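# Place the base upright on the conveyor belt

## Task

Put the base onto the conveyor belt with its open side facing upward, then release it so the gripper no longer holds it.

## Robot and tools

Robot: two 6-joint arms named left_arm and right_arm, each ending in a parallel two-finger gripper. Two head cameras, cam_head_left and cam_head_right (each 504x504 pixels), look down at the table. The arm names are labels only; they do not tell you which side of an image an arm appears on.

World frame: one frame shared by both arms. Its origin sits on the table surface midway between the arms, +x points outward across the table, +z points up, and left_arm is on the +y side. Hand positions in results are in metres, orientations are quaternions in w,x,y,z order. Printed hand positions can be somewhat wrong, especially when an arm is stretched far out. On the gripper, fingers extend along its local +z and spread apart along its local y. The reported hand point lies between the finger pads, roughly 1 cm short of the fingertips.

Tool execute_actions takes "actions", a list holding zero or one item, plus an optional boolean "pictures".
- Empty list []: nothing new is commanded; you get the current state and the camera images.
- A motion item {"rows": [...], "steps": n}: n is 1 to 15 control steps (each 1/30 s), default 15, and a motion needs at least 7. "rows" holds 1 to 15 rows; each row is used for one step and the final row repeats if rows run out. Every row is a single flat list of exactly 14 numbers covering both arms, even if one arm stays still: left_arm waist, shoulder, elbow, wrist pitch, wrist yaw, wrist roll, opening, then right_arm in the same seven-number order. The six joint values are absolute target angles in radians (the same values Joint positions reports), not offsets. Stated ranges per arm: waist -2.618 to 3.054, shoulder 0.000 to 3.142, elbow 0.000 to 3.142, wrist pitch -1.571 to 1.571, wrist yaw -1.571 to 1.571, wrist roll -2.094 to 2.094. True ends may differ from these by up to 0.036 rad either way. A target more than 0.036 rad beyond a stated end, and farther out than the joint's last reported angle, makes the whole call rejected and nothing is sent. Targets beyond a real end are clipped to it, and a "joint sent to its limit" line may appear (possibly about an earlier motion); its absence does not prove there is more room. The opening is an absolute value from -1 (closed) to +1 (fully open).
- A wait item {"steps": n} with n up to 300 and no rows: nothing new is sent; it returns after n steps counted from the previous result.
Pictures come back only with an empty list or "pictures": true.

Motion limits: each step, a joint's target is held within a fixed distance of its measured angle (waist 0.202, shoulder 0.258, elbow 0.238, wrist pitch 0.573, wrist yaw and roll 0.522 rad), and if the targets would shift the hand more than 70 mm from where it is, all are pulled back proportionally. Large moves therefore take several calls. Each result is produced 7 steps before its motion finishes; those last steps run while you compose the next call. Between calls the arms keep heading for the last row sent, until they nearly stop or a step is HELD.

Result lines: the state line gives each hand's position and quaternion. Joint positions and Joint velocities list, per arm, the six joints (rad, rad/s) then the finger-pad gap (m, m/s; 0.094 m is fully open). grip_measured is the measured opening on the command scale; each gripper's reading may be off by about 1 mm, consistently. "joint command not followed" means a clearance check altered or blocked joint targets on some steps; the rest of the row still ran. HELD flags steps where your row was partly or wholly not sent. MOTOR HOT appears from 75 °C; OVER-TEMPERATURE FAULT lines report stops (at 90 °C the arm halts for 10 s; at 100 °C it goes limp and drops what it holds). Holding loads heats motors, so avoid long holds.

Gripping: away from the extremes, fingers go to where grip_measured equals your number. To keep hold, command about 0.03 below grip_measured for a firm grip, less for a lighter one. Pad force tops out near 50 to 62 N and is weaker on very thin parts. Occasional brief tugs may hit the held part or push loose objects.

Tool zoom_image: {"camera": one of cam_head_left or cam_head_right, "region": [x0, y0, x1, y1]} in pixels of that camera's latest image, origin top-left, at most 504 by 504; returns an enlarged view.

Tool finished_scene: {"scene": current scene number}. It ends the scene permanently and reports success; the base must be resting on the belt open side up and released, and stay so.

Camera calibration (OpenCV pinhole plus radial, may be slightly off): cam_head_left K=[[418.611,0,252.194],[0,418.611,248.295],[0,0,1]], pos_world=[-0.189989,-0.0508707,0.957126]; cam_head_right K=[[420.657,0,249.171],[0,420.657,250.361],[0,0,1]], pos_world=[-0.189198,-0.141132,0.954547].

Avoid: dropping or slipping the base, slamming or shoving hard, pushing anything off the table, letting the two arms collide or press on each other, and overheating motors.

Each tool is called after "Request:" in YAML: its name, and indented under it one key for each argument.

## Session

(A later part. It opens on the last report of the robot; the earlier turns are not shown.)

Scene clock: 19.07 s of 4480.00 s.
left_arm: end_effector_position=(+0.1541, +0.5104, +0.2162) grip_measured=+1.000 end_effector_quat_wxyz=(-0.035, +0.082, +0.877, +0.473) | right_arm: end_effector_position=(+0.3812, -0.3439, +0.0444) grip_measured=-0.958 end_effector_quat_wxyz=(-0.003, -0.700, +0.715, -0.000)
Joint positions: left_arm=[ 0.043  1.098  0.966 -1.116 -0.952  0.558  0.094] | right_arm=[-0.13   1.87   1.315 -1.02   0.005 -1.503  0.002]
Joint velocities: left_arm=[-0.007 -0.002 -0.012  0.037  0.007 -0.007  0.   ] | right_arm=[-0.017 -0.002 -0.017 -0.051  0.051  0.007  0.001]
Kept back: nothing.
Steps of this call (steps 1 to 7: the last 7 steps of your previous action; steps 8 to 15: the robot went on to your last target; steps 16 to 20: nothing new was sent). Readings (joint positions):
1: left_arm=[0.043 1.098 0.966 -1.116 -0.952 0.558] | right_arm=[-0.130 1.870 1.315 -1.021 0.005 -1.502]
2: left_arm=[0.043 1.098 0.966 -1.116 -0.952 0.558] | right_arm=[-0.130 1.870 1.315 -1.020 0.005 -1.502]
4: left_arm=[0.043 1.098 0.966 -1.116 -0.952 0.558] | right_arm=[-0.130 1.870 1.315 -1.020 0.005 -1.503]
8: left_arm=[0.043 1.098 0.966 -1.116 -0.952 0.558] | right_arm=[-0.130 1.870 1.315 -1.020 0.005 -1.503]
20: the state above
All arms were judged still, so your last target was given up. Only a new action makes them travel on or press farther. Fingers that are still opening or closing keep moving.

Far end seems to touch; a bit more.

Request:
execute_actions:
  actions:
    - {"rows":[[0.043,1.098,0.966,-1.116,-0.952,0.558,1,-0.13,1.85,1.25,-0.97,0,-1.51,-1]]}

Request:
execute_actions:
  actions:
    - {"rows":[[0.043,1.098,0.966,-1.116,-0.952,0.558,1,-0.13,1.85,1.27,-0.97,0,-1.51,-0.7]]}

Request:
execute_actions:
  actions:
    - {"rows":[[0.043,1.098,0.966,-1.116,-0.952,0.558,1,-0.13,1.82,1.50,-1.27,0,-1.51,-0.7]]}

Request:
execute_actions:
  actions:
    - {"steps":20}
  pictures: true

Scene clock: 19.63 s of 4480.00 s.
left_arm: end_effector_position=(+0.1541, +0.5104, +0.2162) grip_measured=+1.000 end_effector_quat_wxyz=(-0.035, +0.082, +0.877, +0.473) | right_arm: end_effector_position=(+0.3820, -0.3439, +0.0378) grip_measured=-0.958 end_effector_quat_wxyz=(+0.005, -0.699, +0.715, -0.007)
Joint positions: left_arm=[ 0.043  1.098  0.966 -1.116 -0.952  0.558  0.094] | right_arm=[-0.13   1.861  1.276 -0.969  0.005 -1.503  0.002]
Joint velocities: left_arm=[-0.007 -0.017 -0.007  0.022 -0.022 -0.022  0.   ] | right_arm=[-0.002 -0.012  0.007  0.037 -0.037 -0.007  0.   ]
Steps of this call (steps 1 to 9: nothing new was sent; steps 10 to 17: the first 8 steps of this action). Readings (joint positions):
10: left_arm=[0.043 1.098 0.966 -1.116 -0.952 0.558] | right_arm=[-0.130 1.869 1.307 -1.012 0.005 -1.503]
11: left_arm=[0.043 1.098 0.966 -1.116 -0.952 0.558] | right_arm=[-0.130 1.866 1.294 -0.997 0.005 -1.503]
13: left_arm=[0.043 1.098 0.966 -1.116 -0.952 0.558] | right_arm=[-0.130 1.864 1.282 -0.979 0.005 -1.503]
17: the state above

Scene clock: 20.13 s of 4480.00 s.
left_arm: end_effector_position=(+0.1541, +0.5104, +0.2162) grip_measured=+1.000 end_effector_quat_wxyz=(-0.035, +0.082, +0.877, +0.473) | right_arm: end_effector_position=(+0.3821, -0.3439, +0.0378) grip_measured=-0.703 end_effector_quat_wxyz=(+0.005, -0.699, +0.715, -0.007)
Joint positions: left_arm=[ 0.043  1.098  0.966 -1.116 -0.952  0.558  0.094] | right_arm=[-0.13   1.861  1.276 -0.968  0.005 -1.503  0.014]
Joint velocities: left_arm=[ 0.002  0.012  0.007 -0.066 -0.037 -0.022  0.   ] | right_arm=[ 0.007 -0.002  0.012 -0.022 -0.051  0.022 -0.   ]
Steps of this call (steps 1 to 7: the last 7 steps of your previous action; steps 8 to 15: the first 8 steps of this action). Readings (joint positions):
8: left_arm=[0.043 1.098 0.966 -1.116 -0.952 0.558] | right_arm=[-0.130 1.861 1.276 -0.968 0.005 -1.503]
9: left_arm=[0.043 1.098 0.966 -1.116 -0.952 0.558] | right_arm=[-0.130 1.861 1.276 -0.968 0.005 -1.503]
11: left_arm=[0.043 1.098 0.966 -1.116 -0.952 0.558] | right_arm=[-0.130 1.861 1.276 -0.968 0.005 -1.503]
15: the state above

Scene clock: 20.63 s of 4480.00 s.
left_arm: end_effector_position=(+0.1541, +0.5104, +0.2162) grip_measured=+1.000 end_effector_quat_wxyz=(-0.035, +0.082, +0.877, +0.473) | right_arm: end_effector_position=(+0.3914, -0.3437, +0.0992) grip_measured=-0.702 end_effector_quat_wxyz=(+0.012, -0.700, +0.714, -0.014)
Joint positions: left_arm=[ 0.043  1.098  0.966 -1.116 -0.952  0.558  0.094] | right_arm=[-0.13   1.826  1.481 -1.189  0.006 -1.503  0.014]
Joint velocities: left_arm=[-0.002  0.007 -0.007 -0.037 -0.037  0.037  0.   ] | right_arm=[ 0.002 -0.149  0.051 -0.286 -0.066  0.022  0.   ]
Steps of this call (steps 1 to 7: the last 7 steps of your previous action; steps 8 to 15: the first 8 steps of this action). Readings (joint positions):
8: left_arm=[0.043 1.098 0.966 -1.116 -0.952 0.558] | right_arm=[-0.130 1.866 1.304 -1.011 0.005 -1.503]
9: left_arm=[0.043 1.098 0.966 -1.116 -0.952 0.558] | right_arm=[-0.130 1.874 1.351 -1.074 0.006 -1.503]
11: left_arm=[0.043 1.098 0.966 -1.116 -0.952 0.558] | right_arm=[-0.130 1.866 1.431 -1.138 0.006 -1.503]
15: the state above

Scene clock: 21.30 s of 4480.00 s.
left_arm: end_effector_position=(+0.1541, +0.5104, +0.2162) grip_measured=+1.000 end_effector_quat_wxyz=(-0.035, +0.082, +0.877, +0.473) | right_arm: end_effector_position=(+0.3771, -0.3443, +0.0995) grip_measured=-0.702 end_effector_quat_wxyz=(-0.010, -0.700, +0.714, +0.005)
Joint positions: left_arm=[ 0.043  1.098  0.966 -1.116 -0.952  0.558  0.094] | right_arm=[-0.13   1.825  1.481 -1.247  0.006 -1.503  0.014]
Joint velocities: left_arm=[ 0.027  0.002  0.007 -0.007  0.007  0.007  0.   ] | right_arm=[ 0.017  0.002  0.022 -0.007  0.022 -0.007 -0.001]
Kept back: nothing.
Steps of this call (steps 1 to 7: the last 7 steps of your previous action; steps 8 to 20: the robot went on to your last target). Readings (joint positions):
1: left_arm=[0.043 1.098 0.966 -1.116 -0.952 0.558] | right_arm=[-0.130 1.824 1.481 -1.200 0.006 -1.503]
2: left_arm=[0.043 1.098 0.966 -1.116 -0.952 0.558] | right_arm=[-0.130 1.824 1.481 -1.210 0.006 -1.503]
4: left_arm=[0.043 1.098 0.966 -1.116 -0.952 0.558] | right_arm=[-0.130 1.825 1.481 -1.226 0.006 -1.503]
8: left_arm=[0.043 1.098 0.966 -1.116 -0.952 0.558] | right_arm=[-0.130 1.825 1.481 -1.240 0.006 -1.503]
20: the state above

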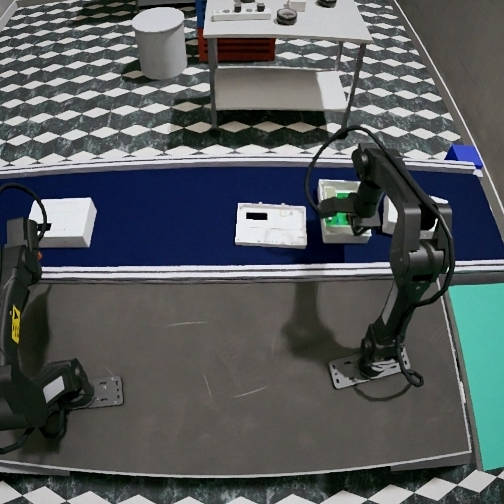

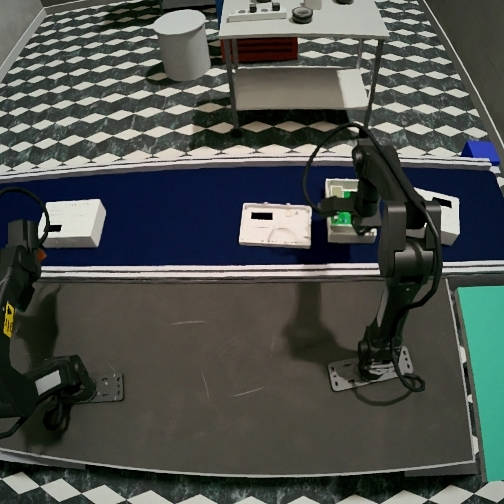

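Request:
finished_scene:
  scene: 1

The scene is finished: the task was done.


## Next scene

The same job, from a new start.

Request:
execute_actions:
  actions: []

Scene clock: 0.00 s of 4480.00 s.
left_arm: end_effector_position=(+0.5448, +0.4998, +0.1872) grip_measured=+1.000 end_effector_quat_wxyz=(+0.729, -0.442, +0.518, -0.072) | right_arm: end_effector_position=(+0.0161, +0.2385, +0.2385) grip_measured=+1.000 end_effector_quat_wxyz=(+0.054, +0.054, +0.780, +0.621)
Joint positions: left_arm=[ 0.009  2.158  1.178  1.061 -0.436 -0.771  0.094] | right_arm=[1.523 1.956 1.441 0.281 0.278 1.619 0.094]
Joint velocities: left_arm=[-0.007 -0.002  0.007 -0.022 -0.051 -0.007  0.   ] | right_arm=[-0.002 -0.012  0.027  0.037  0.022 -0.022  0.   ]

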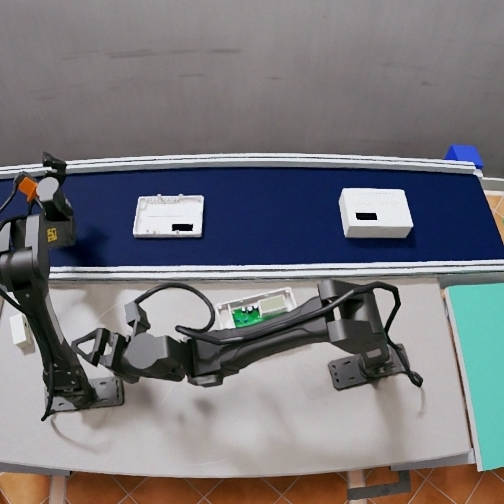

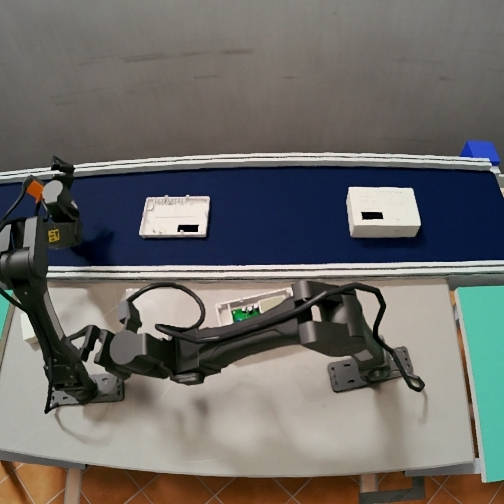

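Request:
execute_actions:
  actions:
    - {"rows":[[0.009,2.158,1.178,1.061,-0.436,-0.771,1,1.3,1.6,1.68,-0.3,0,1.2,-0.3]]}

Request:
execute_actions:
  actions:
    - {"rows":[[0.009,2.158,1.178,1.061,-0.436,-0.771,1,0.5,1.78,1.68,-1.42,0,1.2,-0.3]]}

Request:
execute_actions:
  actions:
    - {"steps":40}
  pictures: true

Scene clock: 0.50 s of 4480.00 s.
left_arm: end_effector_position=(+0.5448, +0.4998, +0.1880) grip_measured=+1.000 end_effector_quat_wxyz=(+0.730, -0.441, +0.517, -0.073) | right_arm: end_effector_position=(+0.0841, +0.2098, +0.2998) grip_measured=-0.296 end_effector_quat_wxyz=(+0.104, -0.008, +0.801, +0.590)
Joint positions: left_arm=[ 0.009  2.158  1.178  1.065 -0.436 -0.771  0.094] | right_arm=[ 1.365  1.806  1.545 -0.028  0.13   1.425  0.033]
Joint velocities: left_arm=[-0.017 -0.012  0.012 -0.037 -0.022  0.007  0.   ] | right_arm=[-0.545 -0.847  0.374 -0.769 -0.388 -0.549 -0.001]
Steps of this call (steps 1 to 7: nothing new was sent; steps 8 to 15: the first 8 steps of this action). Readings (joint positions):
8: left_arm=[0.009 2.158 1.178 1.062 -0.436 -0.771] | right_arm=[1.514 1.949 1.451 0.243 0.256 1.593]
9: left_arm=[0.009 2.158 1.178 1.062 -0.436 -0.771] | right_arm=[1.501 1.939 1.465 0.186 0.226 1.563]
11: left_arm=[0.009 2.158 1.178 1.063 -0.436 -0.771] | right_arm=[1.458 1.906 1.493 0.098 0.183 1.511]
15: the state above

Scene clock: 1.00 s of 4480.00 s.
left_arm: end_effector_position=(+0.5448, +0.4998, +0.1882) grip_measured=+1.000 end_effector_quat_wxyz=(+0.730, -0.441, +0.516, -0.073) | right_arm: end_effector_position=(+0.1848, +0.1389, +0.3458) grip_measured=-0.297 end_effector_quat_wxyz=(+0.165, -0.015, +0.837, +0.522)
Joint positions: left_arm=[ 0.009  2.158  1.178  1.065 -0.436 -0.771  0.094] | right_arm=[ 1.126  1.67   1.687 -0.428  0.018  1.254  0.033]
Joint velocities: left_arm=[ 0.002  0.002  0.017 -0.022 -0.007 -0.007  0.   ] | right_arm=[-0.789  0.549 -0.002 -1.165 -0.095 -0.066 -0.   ]
Steps of this call (steps 1 to 7: the last 7 steps of your previous action; steps 8 to 15: the first 8 steps of this action). Readings (joint positions):
8: left_arm=[0.009 2.158 1.178 1.065 -0.436 -0.771] | right_arm=[1.290 1.600 1.669 -0.218 0.038 1.268]
9: left_arm=[0.009 2.158 1.178 1.065 -0.436 -0.771] | right_arm=[1.276 1.597 1.682 -0.236 0.030 1.265]
11: left_arm=[0.009 2.158 1.178 1.065 -0.436 -0.771] | right_arm=[1.231 1.606 1.687 -0.283 0.025 1.260]
15: the state above

Scene clock: 2.33 s of 4480.00 s.
left_arm: end_effector_position=(+0.5448, +0.4998, +0.1882) grip_measured=+1.000 end_effector_quat_wxyz=(+0.730, -0.441, +0.516, -0.073) | right_arm: end_effector_position=(+0.3138, -0.1435, +0.1575) grip_measured=-0.297 end_effector_quat_wxyz=(+0.014, +0.264, +0.964, +0.022)
Joint positions: left_arm=[ 0.009  2.158  1.178  1.065 -0.436 -0.771  0.094] | right_arm=[ 0.497  1.806  1.687 -1.399 -0.002  1.208  0.033]
Joint velocities: left_arm=[-0.027  0.002 -0.027 -0.066 -0.007  0.007  0.   ] | right_arm=[ 0.002 -0.017  0.012  0.022 -0.081 -0.051 -0.   ]
Kept back: nothing.
Steps of this call (steps 1 to 7: the last 7 steps of your previous action; steps 8 to 40: the robot went on to your last target). Readings (joint positions):
1: left_arm=[0.009 2.158 1.178 1.065 -0.436 -0.771] | right_arm=[1.097 1.690 1.687 -0.471 0.016 1.252]
2: left_arm=[0.009 2.158 1.178 1.065 -0.436 -0.771] | right_arm=[1.067 1.710 1.687 -0.518 0.014 1.250]
4: left_arm=[0.009 2.158 1.178 1.065 -0.436 -0.771] | right_arm=[1.003 1.746 1.687 -0.618 0.009 1.246]
8: left_arm=[0.009 2.158 1.178 1.065 -0.436 -0.771] | right_arm=[0.855 1.795 1.687 -0.840 0.003 1.238]
40: the state above

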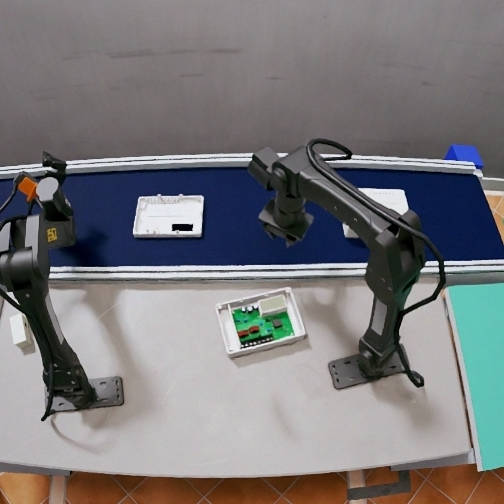

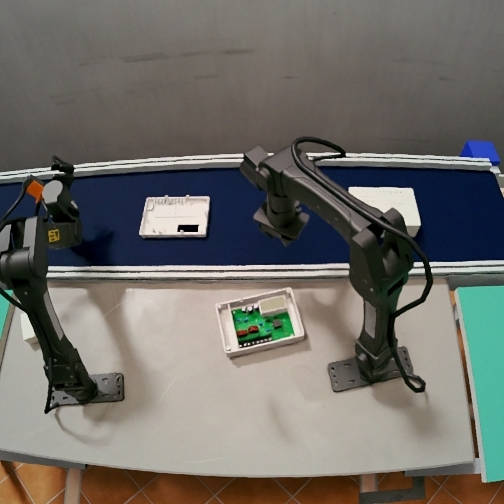

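Request:
execute_actions:
  actions:
    - {"rows":[[0.009,2.158,1.178,1.061,-0.436,-0.771,1,1.135,1.85,1.68,-1.38,0,1.09,-0.3]]}

Request:
execute_actions:
  actions:
    - {"rows":[[0.009,2.158,1.178,1.061,-0.436,-0.771,1,1.135,1.93,1.55,-1.16,0,1.09,-0.3]]}

Request:
execute_actions:
  actions:
    - {"steps":25}
  pictures: true

Request:
zoom_image:
  camera: "cam_head_left"
  region: [170,260,310,370]

Scene clock: 3.07 s of 4480.00 s.
left_arm: end_effector_position=(+0.5448, +0.4998, +0.1882) grip_measured=+1.000 end_effector_quat_wxyz=(+0.730, -0.441, +0.516, -0.073) | right_arm: end_effector_position=(+0.1933, -0.0391, +0.1371) grip_measured=-0.297 end_effector_quat_wxyz=(+0.007, -0.011, +1.000, +0.006)
Joint positions: left_arm=[ 0.009  2.158  1.178  1.065 -0.436 -0.771  0.094] | right_arm=[ 0.963  1.869  1.687 -1.372  0.009  1.118  0.033]
Joint velocities: left_arm=[-0.012 -0.007 -0.002 -0.007 -0.007  0.066  0.   ] | right_arm=[ 2.01   0.129 -0.022  0.198 -0.11  -0.11  -0.001]
Steps of this call (steps 1 to 14: the robot went on to your last target; steps 15 to 22: the first 8 steps of this action). Readings (joint positions):
15: left_arm=[0.009 2.158 1.178 1.065 -0.436 -0.771] | right_arm=[0.517 1.809 1.687 -1.399 0.009 1.193]
16: left_arm=[0.009 2.158 1.178 1.065 -0.436 -0.771] | right_arm=[0.556 1.814 1.687 -1.398 0.019 1.175]
18: left_arm=[0.009 2.158 1.178 1.065 -0.436 -0.771] | right_arm=[0.679 1.834 1.687 -1.391 0.018 1.149]
22: the state above

Scene clock: 3.57 s of 4480.00 s.
left_arm: end_effector_position=(+0.5448, +0.4998, +0.1882) grip_measured=+1.000 end_effector_quat_wxyz=(+0.730, -0.441, +0.516, -0.073) | right_arm: end_effector_position=(+0.1333, -0.0149, +0.0740) grip_measured=-0.297 end_effector_quat_wxyz=(-0.015, -0.106, +0.994, -0.018)
Joint positions: left_arm=[ 0.009  2.158  1.178  1.065 -0.436 -0.771  0.094] | right_arm=[ 1.134  1.954  1.549 -1.211 -0.015  1.098  0.033]
Joint velocities: left_arm=[ 0.027 -0.002 -0.002  0.022 -0.051  0.007  0.   ] | right_arm=[-0.012  0.188 -0.11   0.154 -0.037 -0.022  0.001]
Steps of this call (steps 1 to 7: the last 7 steps of your previous action; steps 8 to 15: the first 8 steps of this action). Readings (joint positions):
8: left_arm=[0.009 2.158 1.178 1.065 -0.436 -0.771] | right_arm=[1.158 1.872 1.668 -1.341 -0.026 1.099]
9: left_arm=[0.009 2.158 1.178 1.065 -0.436 -0.771] | right_arm=[1.148 1.872 1.640 -1.303 -0.022 1.099]
11: left_arm=[0.009 2.158 1.178 1.065 -0.436 -0.771] | right_arm=[1.136 1.898 1.591 -1.256 -0.016 1.099]
15: the state above

Scene clock: 4.40 s of 4480.00 s.
left_arm: end_effector_position=(+0.5448, +0.4998, +0.1882) grip_measured=+1.000 end_effector_quat_wxyz=(+0.730, -0.441, +0.516, -0.073) | right_arm: end_effector_position=(+0.1352, -0.0075, +0.0730) grip_measured=-0.297 end_effector_quat_wxyz=(-0.010, -0.107, +0.994, -0.004)
Joint positions: left_arm=[ 0.009  2.158  1.178  1.065 -0.436 -0.771  0.094] | right_arm=[ 1.134  1.954  1.547 -1.178 -0.015  1.097  0.033]
Joint velocities: left_arm=[-0.007 -0.017 -0.012 -0.007  0.051  0.007  0.   ] | right_arm=[-0.002 -0.017 -0.012  0.081 -0.007 -0.081 -0.001]
Kept back: nothing.
Steps of this call (steps 1 to 7: the last 7 steps of your previous action; steps 8 to 25: the robot went on to your last target). Readings (joint positions):
1: left_arm=[0.009 2.158 1.178 1.065 -0.436 -0.771] | right_arm=[1.134 1.957 1.547 -1.206 -0.015 1.097]
2: left_arm=[0.009 2.158 1.178 1.065 -0.436 -0.771] | right_arm=[1.134 1.957 1.547 -1.201 -0.015 1.097]
4: left_arm=[0.009 2.158 1.178 1.065 -0.436 -0.771] | right_arm=[1.134 1.955 1.547 -1.191 -0.015 1.097]
8: left_arm=[0.009 2.158 1.178 1.065 -0.436 -0.771] | right_arm=[1.134 1.954 1.547 -1.182 -0.015 1.097]
25: the state above

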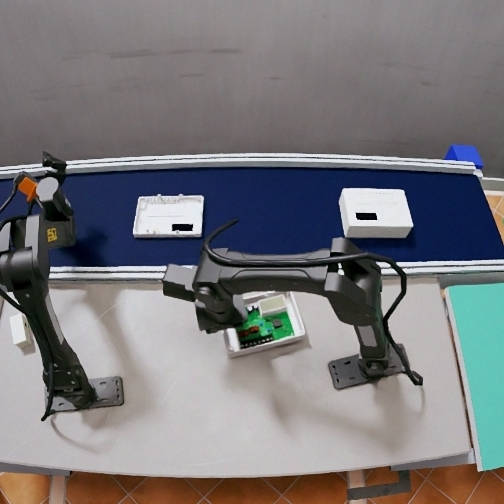

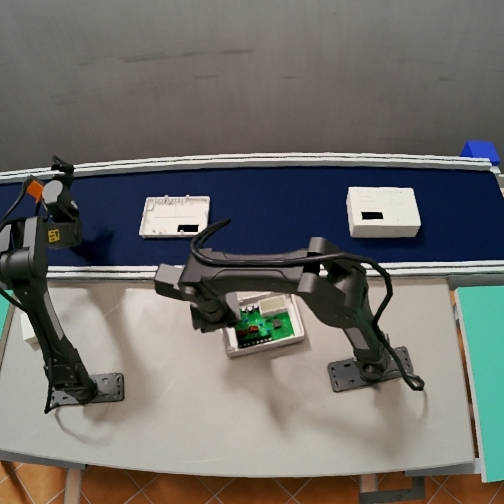

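Region (170, 260, 310, 370) of cam_head_left's 504x504 image, scaled by 3.600, with more detail than that image has; it fills the top 396 rows of this view, and the rest is white.

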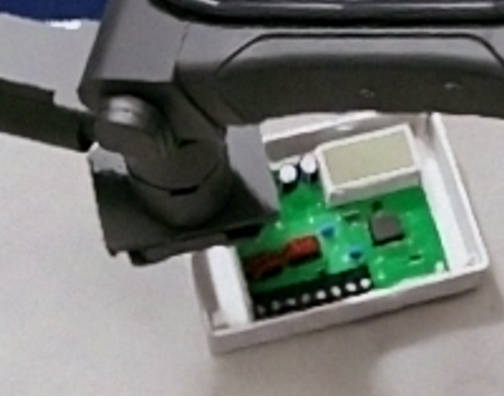

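Centered. Lower ~4.5 cm.

Request:
execute_actions:
  actions:
    - {"rows":[[0.009,2.158,1.178,1.061,-0.436,-0.771,1,1.135,1.95,1.46,-1.05,0,1.09,-0.3]]}

Request:
execute_actions:
  actions:
    - {"rows":[[0.009,2.158,1.178,1.061,-0.436,-0.771,1,1.135,1.96,1.385,-0.98,0,1.09,-0.3]]}

Request:
execute_actions:
  actions:
    - {"steps":12}

Request:
execute_actions:
  actions:
    - {"rows":[[0.009,2.158,1.178,1.061,-0.436,-0.771,1,1.135,1.96,1.385,-0.98,0,1.09,-1]]}

Scene clock: 4.97 s of 4480.00 s.
left_arm: end_effector_position=(+0.5448, +0.4998, +0.1882) grip_measured=+1.000 end_effector_quat_wxyz=(+0.730, -0.441, +0.516, -0.073) | right_arm: end_effector_position=(+0.1348, -0.0090, +0.0523) grip_measured=-0.297 end_effector_quat_wxyz=(-0.008, -0.107, +0.994, -0.000)
Joint positions: left_arm=[ 0.009  2.158  1.178  1.065 -0.436 -0.771  0.094] | right_arm=[ 1.134  1.957  1.467 -1.087 -0.015  1.097  0.033]
Joint velocities: left_arm=[ 0.002 -0.012  0.002  0.022  0.007 -0.007  0.   ] | right_arm=[ 0.007  0.002 -0.017  0.081 -0.007 -0.051 -0.001]
Steps of this call (steps 1 to 9: the robot went on to your last target; steps 10 to 17: the first 8 steps of this action). Readings (joint positions):
10: left_arm=[0.009 2.158 1.178 1.065 -0.436 -0.771] | right_arm=[1.134 1.953 1.535 -1.161 -0.015 1.097]
11: left_arm=[0.009 2.158 1.178 1.065 -0.436 -0.771] | right_arm=[1.134 1.950 1.517 -1.137 -0.015 1.097]
13: left_arm=[0.009 2.158 1.178 1.065 -0.436 -0.771] | right_arm=[1.134 1.952 1.485 -1.110 -0.015 1.097]
17: the state above

Scene clock: 5.47 s of 4480.00 s.
left_arm: end_effector_position=(+0.5448, +0.4998, +0.1882) grip_measured=+1.000 end_effector_quat_wxyz=(+0.730, -0.441, +0.516, -0.073) | right_arm: end_effector_position=(+0.1343, -0.0084, +0.0340) grip_measured=-0.297 end_effector_quat_wxyz=(-0.006, -0.107, +0.994, +0.008)
Joint positions: left_arm=[ 0.009  2.158  1.178  1.065 -0.436 -0.771  0.094] | right_arm=[ 1.135  1.963  1.399 -0.996 -0.018  1.096  0.033]
Joint velocities: left_arm=[ 0.012 -0.002  0.017 -0.007  0.051 -0.051  0.   ] | right_arm=[-0.002 -0.017 -0.012  0.081  0.037 -0.066 -0.   ]
Steps of this call (steps 1 to 7: the last 7 steps of your previous action; steps 8 to 15: the first 8 steps of this action). Readings (joint positions):
8: left_arm=[0.009 2.158 1.178 1.065 -0.436 -0.771] | right_arm=[1.134 1.957 1.457 -1.057 -0.015 1.097]
9: left_arm=[0.009 2.158 1.178 1.065 -0.436 -0.771] | right_arm=[1.134 1.955 1.441 -1.039 -0.015 1.097]
11: left_arm=[0.009 2.158 1.178 1.065 -0.436 -0.771] | right_arm=[1.134 1.958 1.412 -1.017 -0.016 1.096]
15: the state above

Scene clock: 5.87 s of 4480.00 s.
left_arm: end_effector_position=(+0.5448, +0.4998, +0.1882) grip_measured=+1.000 end_effector_quat_wxyz=(+0.730, -0.441, +0.516, -0.073) | right_arm: end_effector_position=(+0.1344, -0.0084, +0.0340) grip_measured=-0.297 end_effector_quat_wxyz=(-0.006, -0.107, +0.994, +0.008)
Joint positions: left_arm=[ 0.009  2.158  1.178  1.065 -0.436 -0.771  0.094] | right_arm=[ 1.135  1.963  1.399 -0.996 -0.018  1.096  0.033]
Joint velocities: left_arm=[-0.002  0.012 -0.002 -0.051  0.037  0.037  0.   ] | right_arm=[ 0.002 -0.002 -0.037 -0.051  0.037 -0.051  0.   ]
Kept back: nothing.
Steps of this call (steps 1 to 7: the last 7 steps of your previous action; steps 8 to 12: the robot went on to your last target). Readings (joint positions):
1: left_arm=[0.009 2.158 1.178 1.065 -0.436 -0.771] | right_arm=[1.135 1.963 1.399 -0.996 -0.018 1.096]
2: left_arm=[0.009 2.158 1.178 1.065 -0.436 -0.771] | right_arm=[1.135 1.963 1.399 -0.996 -0.018 1.096]
4: left_arm=[0.009 2.158 1.178 1.065 -0.436 -0.771] | right_arm=[1.135 1.963 1.399 -0.996 -0.018 1.096]
8: left_arm=[0.009 2.158 1.178 1.065 -0.436 -0.771] | right_arm=[1.135 1.963 1.399 -0.996 -0.018 1.096]
12: the state above

Scene clock: 6.13 s of 4480.00 s.
left_arm: end_effector_position=(+0.5448, +0.4998, +0.1882) grip_measured=+1.000 end_effector_quat_wxyz=(+0.730, -0.441, +0.516, -0.073) | right_arm: end_effector_position=(+0.1352, -0.0067, +0.0340) grip_measured=-0.959 end_effector_quat_wxyz=(-0.004, -0.109, +0.994, +0.011)
Joint positions: left_arm=[ 0.009  2.158  1.178  1.065 -0.436 -0.771  0.094] | right_arm=[ 1.134  1.963  1.399 -0.989 -0.016  1.094  0.002]
Joint velocities: left_arm=[ 0.007 -0.002  0.007 -0.007 -0.037  0.022  0.   ] | right_arm=[-0.002 -0.002 -0.012 -0.007 -0.037  0.022 -0.   ]
Steps of this call (steps 1 to 8: the first 8 steps of this action). Readings (joint positions):
1: left_arm=[0.009 2.158 1.178 1.065 -0.436 -0.771] | right_arm=[1.135 1.963 1.399 -0.996 -0.018 1.096]
2: left_arm=[0.009 2.158 1.178 1.065 -0.436 -0.771] | right_arm=[1.135 1.963 1.399 -0.996 -0.017 1.096]
4: left_arm=[0.009 2.158 1.178 1.065 -0.436 -0.771] | right_arm=[1.135 1.963 1.399 -0.989 -0.015 1.093]
8: the state above

Request:
execute_actions:
  actions:
    - {"rows":[[0.009,2.158,1.178,1.061,-0.436,-0.771,1,1.135,1.94,1.58,-1.2,0,1.09,-1]]}

Request:
execute_actions:
  actions:
    - {"rows":[[0.009,2.158,1.178,1.061,-0.436,-0.771,1,1.135,1.92,1.75,-1.37,0,0.7,-1]]}

Request:
execute_actions:
  actions:
    - {"rows":[[0.009,2.158,1.178,1.061,-0.436,-0.771,1,0.87,1.92,1.75,-1.37,0,0.1,-1]]}

Request:
execute_actions:
  actions:
    - {"rows":[[0.009,2.158,1.178,1.061,-0.436,-0.771,1,0.6,1.92,1.75,-1.37,0,-0.5,-1]]}

Request:
execute_actions:
  actions:
    - {"rows":[[0.009,2.158,1.178,1.061,-0.436,-0.771,1,0.33,1.92,1.75,-1.37,0,-1.05,-1]]}

Request:
execute_actions:
  actions:
    - {"rows":[[0.009,2.158,1.178,1.061,-0.436,-0.771,1,0.33,1.95,1.62,-1.2,0,-1.05,-1]]}

Request:
execute_actions:
  actions:
    - {"steps":20}
  pictures: true

Scene clock: 7.57 s of 4480.00 s.
left_arm: end_effector_position=(+0.5448, +0.4998, +0.1882) grip_measured=+1.000 end_effector_quat_wxyz=(+0.730, -0.441, +0.516, -0.073) | right_arm: end_effector_position=(+0.1393, +0.0103, +0.0738) grip_measured=-0.959 end_effector_quat_wxyz=(+0.001, -0.109, +0.994, +0.028)
Joint positions: left_arm=[ 0.009  2.158  1.178  1.065 -0.436 -0.771  0.094] | right_arm=[ 1.134  1.96   1.556 -1.115 -0.018  1.093  0.002]
Joint velocities: left_arm=[-0.002 -0.002 -0.017 -0.051 -0.007  0.007  0.   ] | right_arm=[-0.012 -0.066  0.022 -0.183  0.051  0.007 -0.   ]
Steps of this call (steps 1 to 7: the last 7 steps of your previous action; steps 8 to 15: the robot went on to your last target; steps 16 to 35: nothing new was sent; steps 36 to 43: the first 8 steps of this action). Readings (joint positions):
36: left_arm=[0.009 2.158 1.178 1.065 -0.436 -0.771] | right_arm=[1.134 1.967 1.421 -1.016 -0.016 1.093]
37: left_arm=[0.009 2.158 1.178 1.065 -0.436 -0.771] | right_arm=[1.134 1.977 1.458 -1.058 -0.018 1.094]
39: left_arm=[0.009 2.158 1.178 1.065 -0.436 -0.771] | right_arm=[1.134 1.977 1.515 -1.097 -0.018 1.093]
43: the state above

Scene clock: 8.07 s of 4480.00 s.
left_arm: end_effector_position=(+0.5448, +0.4998, +0.1882) grip_measured=+1.000 end_effector_quat_wxyz=(+0.730, -0.441, +0.516, -0.073) | right_arm: end_effector_position=(+0.1391, +0.0128, +0.1244) grip_measured=-0.959 end_effector_quat_wxyz=(+0.008, -0.266, +0.963, +0.036)
Joint positions: left_arm=[ 0.009  2.158  1.178  1.065 -0.436 -0.771  0.094] | right_arm=[ 1.134  1.938  1.726 -1.288 -0.023  0.773  0.002]
Joint velocities: left_arm=[ 0.007 -0.002 -0.002  0.007 -0.051 -0.051  0.   ] | right_arm=[ 0.012 -0.11   0.042 -0.095 -0.007 -0.462 -0.   ]
Steps of this call (steps 1 to 7: the last 7 steps of your previous action; steps 8 to 15: the first 8 steps of this action). Readings (joint positions):
8: left_arm=[0.009 2.158 1.178 1.065 -0.436 -0.771] | right_arm=[1.134 1.963 1.580 -1.184 -0.024 1.039]
9: left_arm=[0.009 2.158 1.178 1.065 -0.436 -0.771] | right_arm=[1.134 1.972 1.618 -1.228 -0.024 0.972]
11: left_arm=[0.009 2.158 1.178 1.065 -0.436 -0.771] | right_arm=[1.134 1.967 1.681 -1.266 -0.023 0.876]
15: the state above

Scene clock: 8.57 s of 4480.00 s.
left_arm: end_effector_position=(+0.5448, +0.4998, +0.1882) grip_measured=+1.000 end_effector_quat_wxyz=(+0.730, -0.441, +0.516, -0.073) | right_arm: end_effector_position=(+0.2400, -0.0433, +0.1245) grip_measured=-0.959 end_effector_quat_wxyz=(+0.005, -0.380, +0.925, +0.011)
Joint positions: left_arm=[ 0.009  2.158  1.178  1.065 -0.436 -0.771  0.094] | right_arm=[ 0.834  1.936  1.726 -1.34  -0.012  0.231  0.002]
Joint velocities: left_arm=[ 0.002 -0.002 -0.027 -0.037 -0.007 -0.007  0.   ] | right_arm=[-0.379 -0.012 -0.007 -0.081  0.271 -0.725 -0.   ]
Steps of this call (steps 1 to 7: the last 7 steps of your previous action; steps 8 to 15: the first 8 steps of this action). Readings (joint positions):
8: left_arm=[0.009 2.158 1.178 1.065 -0.436 -0.771] | right_arm=[1.117 1.936 1.726 -1.335 -0.037 0.655]
9: left_arm=[0.009 2.158 1.178 1.065 -0.436 -0.771] | right_arm=[1.086 1.936 1.726 -1.340 -0.057 0.564]
11: left_arm=[0.009 2.158 1.178 1.065 -0.436 -0.771] | right_arm=[0.985 1.936 1.726 -1.338 -0.063 0.410]
15: the state above

Scene clock: 9.07 s of 4480.00 s.
left_arm: end_effector_position=(+0.5448, +0.4998, +0.1882) grip_measured=+1.000 end_effector_quat_wxyz=(+0.730, -0.441, +0.516, -0.073) | right_arm: end_effector_position=(+0.3141, -0.1089, +0.1238) grip_measured=-0.959 end_effector_quat_wxyz=(+0.001, -0.526, +0.850, +0.005)
Joint positions: left_arm=[ 0.009  2.158  1.178  1.065 -0.436 -0.771  0.094] | right_arm=[ 0.567  1.938  1.726 -1.355 -0.01  -0.365  0.002]
Joint velocities: left_arm=[-0.022 -0.002  0.002 -0.037 -0.022 -0.022  0.   ] | right_arm=[-0.437 -0.007 -0.007 -0.066  0.315 -0.799 -0.   ]
Steps of this call (steps 1 to 7: the last 7 steps of your previous action; steps 8 to 15: the first 8 steps of this action). Readings (joint positions):
8: left_arm=[0.009 2.158 1.178 1.065 -0.436 -0.771] | right_arm=[0.854 1.936 1.726 -1.352 -0.031 0.064]
9: left_arm=[0.009 2.158 1.178 1.065 -0.436 -0.771] | right_arm=[0.824 1.936 1.726 -1.356 -0.053 -0.032]
11: left_arm=[0.009 2.158 1.178 1.065 -0.436 -0.771] | right_arm=[0.724 1.937 1.726 -1.355 -0.061 -0.188]
15: the state above

Scene clock: 9.57 s of 4480.00 s.
left_arm: end_effector_position=(+0.5448, +0.4998, +0.1882) grip_measured=+1.000 end_effector_quat_wxyz=(+0.730, -0.441, +0.516, -0.073) | right_arm: end_effector_position=(+0.3700, -0.1931, +0.1238) grip_measured=-0.959 end_effector_quat_wxyz=(-0.003, -0.644, +0.765, +0.000)
Joint positions: left_arm=[ 0.009  2.158  1.178  1.065 -0.436 -0.771  0.094] | right_arm=[ 0.296  1.938  1.726 -1.366  0.001 -0.928  0.002]
Joint velocities: left_arm=[ 0.007  0.002 -0.007  0.022 -0.051 -0.007  0.   ] | right_arm=[-0.457 -0.007 -0.007 -0.037  0.3   -0.696 -0.001]
Steps of this call (steps 1 to 7: the last 7 steps of your previous action; steps 8 to 15: the first 8 steps of this action). Readings (joint positions):
8: left_arm=[0.009 2.158 1.178 1.065 -0.436 -0.771] | right_arm=[0.584 1.938 1.726 -1.364 -0.020 -0.536]
9: left_arm=[0.009 2.158 1.178 1.065 -0.436 -0.771] | right_arm=[0.553 1.938 1.726 -1.367 -0.044 -0.636]
11: left_arm=[0.009 2.158 1.178 1.065 -0.436 -0.771] | right_arm=[0.453 1.938 1.726 -1.366 -0.053 -0.777]
15: the state above

Scene clock: 10.07 s of 4480.00 s.
left_arm: end_effector_position=(+0.5448, +0.4998, +0.1882) grip_measured=+1.000 end_effector_quat_wxyz=(+0.730, -0.441, +0.516, -0.073) | right_arm: end_effector_position=(+0.3586, -0.1833, +0.0796) grip_measured=-0.959 end_effector_quat_wxyz=(-0.030, -0.699, +0.715, +0.009)
Joint positions: left_arm=[ 0.009  2.158  1.178  1.065 -0.436 -0.771  0.094] | right_arm=[ 0.333  1.982  1.61  -1.262 -0.002 -1.039  0.002]
Joint velocities: left_arm=[ 0.002  0.012 -0.002  0.037 -0.007  0.022  0.   ] | right_arm=[ 0.002  0.144 -0.076  0.095 -0.037 -0.051  0.   ]
Steps of this call (steps 1 to 7: the last 7 steps of your previous action; steps 8 to 15: the first 8 steps of this action). Readings (joint positions):
8: left_arm=[0.009 2.158 1.178 1.065 -0.436 -0.771] | right_arm=[0.331 1.937 1.710 -1.350 0.000 -1.024]
9: left_arm=[0.009 2.158 1.178 1.065 -0.436 -0.771] | right_arm=[0.333 1.934 1.686 -1.321 -0.001 -1.029]
11: left_arm=[0.009 2.158 1.178 1.065 -0.436 -0.771] | right_arm=[0.333 1.946 1.645 -1.285 -0.002 -1.034]
15: the state above

Scene clock: 10.73 s of 4480.00 s.
left_arm: end_effector_position=(+0.5448, +0.4998, +0.1882) grip_measured=+1.000 end_effector_quat_wxyz=(+0.730, -0.441, +0.516, -0.073) | right_arm: end_effector_position=(+0.3639, -0.1804, +0.0777) grip_measured=-0.959 end_effector_quat_wxyz=(-0.020, -0.700, +0.714, +0.006)
Joint positions: left_arm=[ 0.009  2.158  1.178  1.065 -0.436 -0.771  0.094] | right_arm=[ 0.333  1.985  1.608 -1.235 -0.002 -1.043  0.002]
Joint velocities: left_arm=[ 0.002 -0.022 -0.022 -0.022  0.007 -0.081  0.   ] | right_arm=[-0.007 -0.017 -0.002  0.066  0.022  0.007 -0.001]
Kept back: nothing.
Steps of this call (steps 1 to 7: the last 7 steps of your previous action; steps 8 to 20: the robot went on to your last target). Readings (joint positions):
1: left_arm=[0.009 2.158 1.178 1.065 -0.436 -0.771] | right_arm=[0.333 1.985 1.608 -1.259 -0.002 -1.040]
2: left_arm=[0.009 2.158 1.178 1.065 -0.436 -0.771] | right_arm=[0.333 1.985 1.608 -1.256 -0.002 -1.040]
4: left_arm=[0.009 2.158 1.178 1.065 -0.436 -0.771] | right_arm=[0.333 1.985 1.608 -1.248 -0.002 -1.041]
8: left_arm=[0.009 2.158 1.178 1.065 -0.436 -0.771] | right_arm=[0.333 1.985 1.608 -1.238 -0.002 -1.042]
20: the state above

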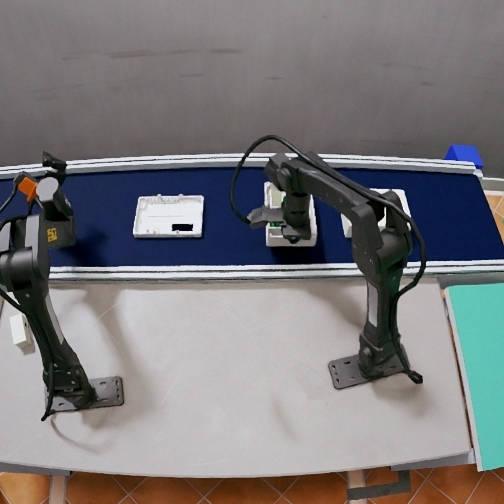

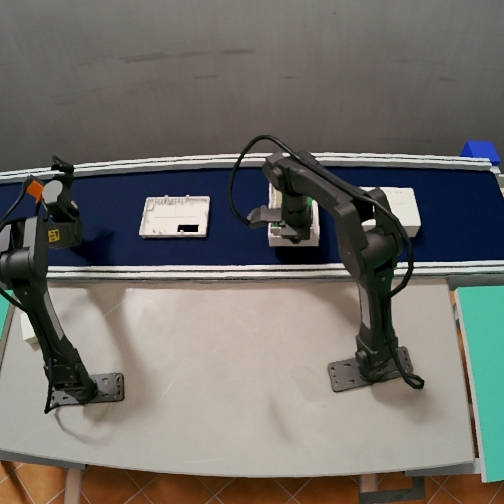

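Target z≈0.045.

Request:
execute_actions:
  actions:
    - {"rows":[[0.009,2.158,1.178,1.061,-0.436,-0.771,1,0.33,1.96,1.52,-1.1,0,-1.05,-1]]}

Request:
execute_actions:
  actions:
    - {"rows":[[0.009,2.158,1.178,1.061,-0.436,-0.771,1,0.33,1.96,1.455,-1.06,0,-1.05,-1]]}

Request:
execute_actions:
  actions:
    - {"rows":[[0.009,2.158,1.178,1.061,-0.436,-0.771,1,0.33,1.96,1.47,-1.06,0,-1.05,-0.6]]}

Request:
execute_actions:
  actions:
    - {"rows":[[0.009,2.158,1.178,1.061,-0.436,-0.771,1,0.33,1.92,1.68,-1.36,0,-1.05,-0.6]]}

Request:
execute_actions:
  actions:
    - {"steps":15}
  pictures: true

Scene clock: 11.33 s of 4480.00 s.
left_arm: end_effector_position=(+0.5448, +0.4998, +0.1882) grip_measured=+1.000 end_effector_quat_wxyz=(+0.730, -0.441, +0.516, -0.073) | right_arm: end_effector_position=(+0.3602, -0.1826, +0.0561) grip_measured=-0.959 end_effector_quat_wxyz=(-0.019, -0.701, +0.713, +0.006)
Joint positions: left_arm=[ 0.009  2.158  1.178  1.065 -0.436 -0.771  0.094] | right_arm=[ 0.333  1.982  1.517 -1.145 -0.001 -1.043  0.002]
Joint velocities: left_arm=[ 0.012 -0.002 -0.022 -0.066  0.037  0.007  0.   ] | right_arm=[ 0.007 -0.007  0.007  0.168 -0.022 -0.037 -0.002]
Steps of this call (steps 1 to 10: the robot went on to your last target; steps 11 to 18: the first 8 steps of this action). Readings (joint positions):
11: left_arm=[0.009 2.158 1.178 1.065 -0.436 -0.771] | right_arm=[0.333 1.982 1.594 -1.219 -0.002 -1.043]
12: left_arm=[0.009 2.158 1.178 1.065 -0.436 -0.771] | right_arm=[0.333 1.977 1.572 -1.193 -0.002 -1.043]
14: left_arm=[0.009 2.158 1.178 1.065 -0.436 -0.771] | right_arm=[0.333 1.978 1.538 -1.168 -0.002 -1.043]
18: the state above

Scene clock: 11.83 s of 4480.00 s.
left_arm: end_effector_position=(+0.5448, +0.4998, +0.1882) grip_measured=+1.000 end_effector_quat_wxyz=(+0.730, -0.441, +0.516, -0.073) | right_arm: end_effector_position=(+0.3656, -0.1805, +0.0462) grip_measured=-0.959 end_effector_quat_wxyz=(-0.002, -0.701, +0.713, -0.001)
Joint positions: left_arm=[ 0.009  2.158  1.178  1.065 -0.436 -0.771  0.094] | right_arm=[ 0.333  1.979  1.473 -1.068  0.003 -1.045  0.002]
Joint velocities: left_arm=[-0.002  0.007 -0.002 -0.066  0.007  0.095  0.   ] | right_arm=[-0.007 -0.002 -0.022  0.095  0.007  0.037  0.   ]
Steps of this call (steps 1 to 7: the last 7 steps of your previous action; steps 8 to 15: the first 8 steps of this action). Readings (joint positions):
8: left_arm=[0.009 2.158 1.178 1.065 -0.436 -0.771] | right_arm=[0.333 1.981 1.509 -1.124 -0.001 -1.044]
9: left_arm=[0.009 2.158 1.178 1.065 -0.436 -0.771] | right_arm=[0.333 1.979 1.495 -1.109 -0.001 -1.044]
11: left_arm=[0.009 2.158 1.178 1.065 -0.436 -0.771] | right_arm=[0.333 1.979 1.475 -1.087 -0.000 -1.045]
15: the state above

Scene clock: 12.33 s of 4480.00 s.
left_arm: end_effector_position=(+0.5448, +0.4998, +0.1882) grip_measured=+1.000 end_effector_quat_wxyz=(+0.730, -0.441, +0.516, -0.073) | right_arm: end_effector_position=(+0.3664, -0.1803, +0.0462) grip_measured=-0.603 end_effector_quat_wxyz=(-0.001, -0.701, +0.713, -0.002)
Joint positions: left_arm=[ 0.009  2.158  1.178  1.065 -0.436 -0.771  0.094] | right_arm=[ 0.333  1.979  1.473 -1.065  0.005 -1.045  0.019]
Joint velocities: left_arm=[-0.012  0.022 -0.007  0.007 -0.022 -0.007  0.   ] | right_arm=[ 0.007 -0.012  0.017 -0.051 -0.081  0.022 -0.   ]
Steps of this call (steps 1 to 7: the last 7 steps of your previous action; steps 8 to 15: the first 8 steps of this action). Readings (joint positions):
8: left_arm=[0.009 2.158 1.178 1.065 -0.436 -0.771] | right_arm=[0.333 1.979 1.473 -1.065 0.005 -1.045]
9: left_arm=[0.009 2.158 1.178 1.065 -0.436 -0.771] | right_arm=[0.333 1.979 1.473 -1.065 0.005 -1.045]
11: left_arm=[0.009 2.158 1.178 1.065 -0.436 -0.771] | right_arm=[0.333 1.979 1.473 -1.065 0.005 -1.045]
15: the state above

Scene clock: 12.83 s of 4480.00 s.
left_arm: end_effector_position=(+0.5448, +0.4998, +0.1882) grip_measured=+1.000 end_effector_quat_wxyz=(+0.730, -0.441, +0.516, -0.073) | right_arm: end_effector_position=(+0.3689, -0.1790, +0.1142) grip_measured=-0.603 end_effector_quat_wxyz=(+0.015, -0.701, +0.713, -0.007)
Joint positions: left_arm=[ 0.009  2.158  1.178  1.065 -0.436 -0.771  0.094] | right_arm=[ 0.333  1.921  1.665 -1.282  0.005 -1.045  0.019]
Joint velocities: left_arm=[ 0.002 -0.017  0.002 -0.066  0.022 -0.037  0.   ] | right_arm=[ 0.012 -0.217  0.071 -0.344 -0.066 -0.066 -0.   ]
Steps of this call (steps 1 to 7: the last 7 steps of your previous action; steps 8 to 15: the first 8 steps of this action). Readings (joint positions):
8: left_arm=[0.009 2.158 1.178 1.065 -0.436 -0.771] | right_arm=[0.333 1.982 1.499 -1.106 0.005 -1.045]
9: left_arm=[0.009 2.158 1.178 1.065 -0.436 -0.771] | right_arm=[0.333 1.987 1.541 -1.165 0.005 -1.045]
11: left_arm=[0.009 2.158 1.178 1.065 -0.436 -0.771] | right_arm=[0.333 1.973 1.613 -1.226 0.005 -1.045]
15: the state above

Scene clock: 13.33 s of 4480.00 s.
left_arm: end_effector_position=(+0.5448, +0.4998, +0.1882) grip_measured=+1.000 end_effector_quat_wxyz=(+0.730, -0.441, +0.516, -0.073) | right_arm: end_effector_position=(+0.3565, -0.1859, +0.1146) grip_measured=-0.603 end_effector_quat_wxyz=(-0.012, -0.701, +0.713, +0.001)
Joint positions: left_arm=[ 0.009  2.158  1.178  1.065 -0.436 -0.771  0.094] | right_arm=[ 0.333  1.92   1.665 -1.34   0.005 -1.045  0.019]
Joint velocities: left_arm=[ 0.002  0.007 -0.017 -0.022  0.022  0.066  0.   ] | right_arm=[-0.007 -0.027 -0.027  0.081 -0.022 -0.037 -0.   ]
Kept back: nothing.
Steps of this call (steps 1 to 7: the last 7 steps of your previous action; steps 8 to 15: the robot went on to your last target). Readings (joint positions):
1: left_arm=[0.009 2.158 1.178 1.065 -0.436 -0.771] | right_arm=[0.333 1.917 1.665 -1.293 0.005 -1.045]
2: left_arm=[0.009 2.158 1.178 1.065 -0.436 -0.771] | right_arm=[0.333 1.916 1.665 -1.304 0.005 -1.045]
4: left_arm=[0.009 2.158 1.178 1.065 -0.436 -0.771] | right_arm=[0.333 1.919 1.665 -1.319 0.005 -1.045]
8: left_arm=[0.009 2.158 1.178 1.065 -0.436 -0.771] | right_arm=[0.333 1.920 1.665 -1.333 0.005 -1.045]
15: the state above

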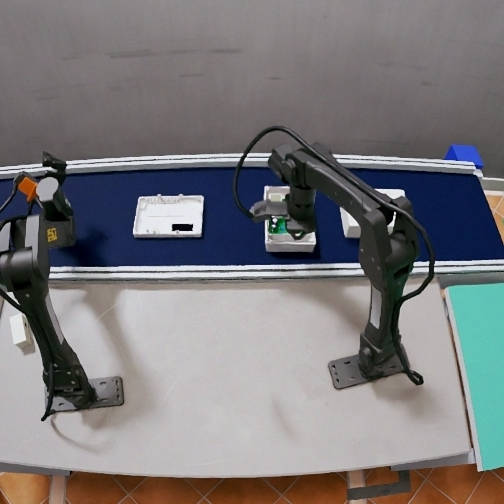

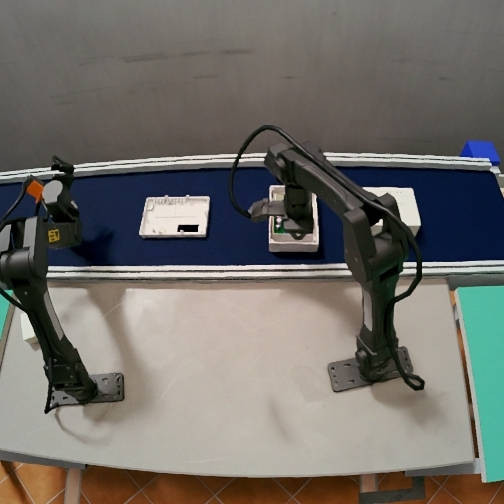

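Request:
finished_scene:
  scene: 2

The scene is finished: the task was done.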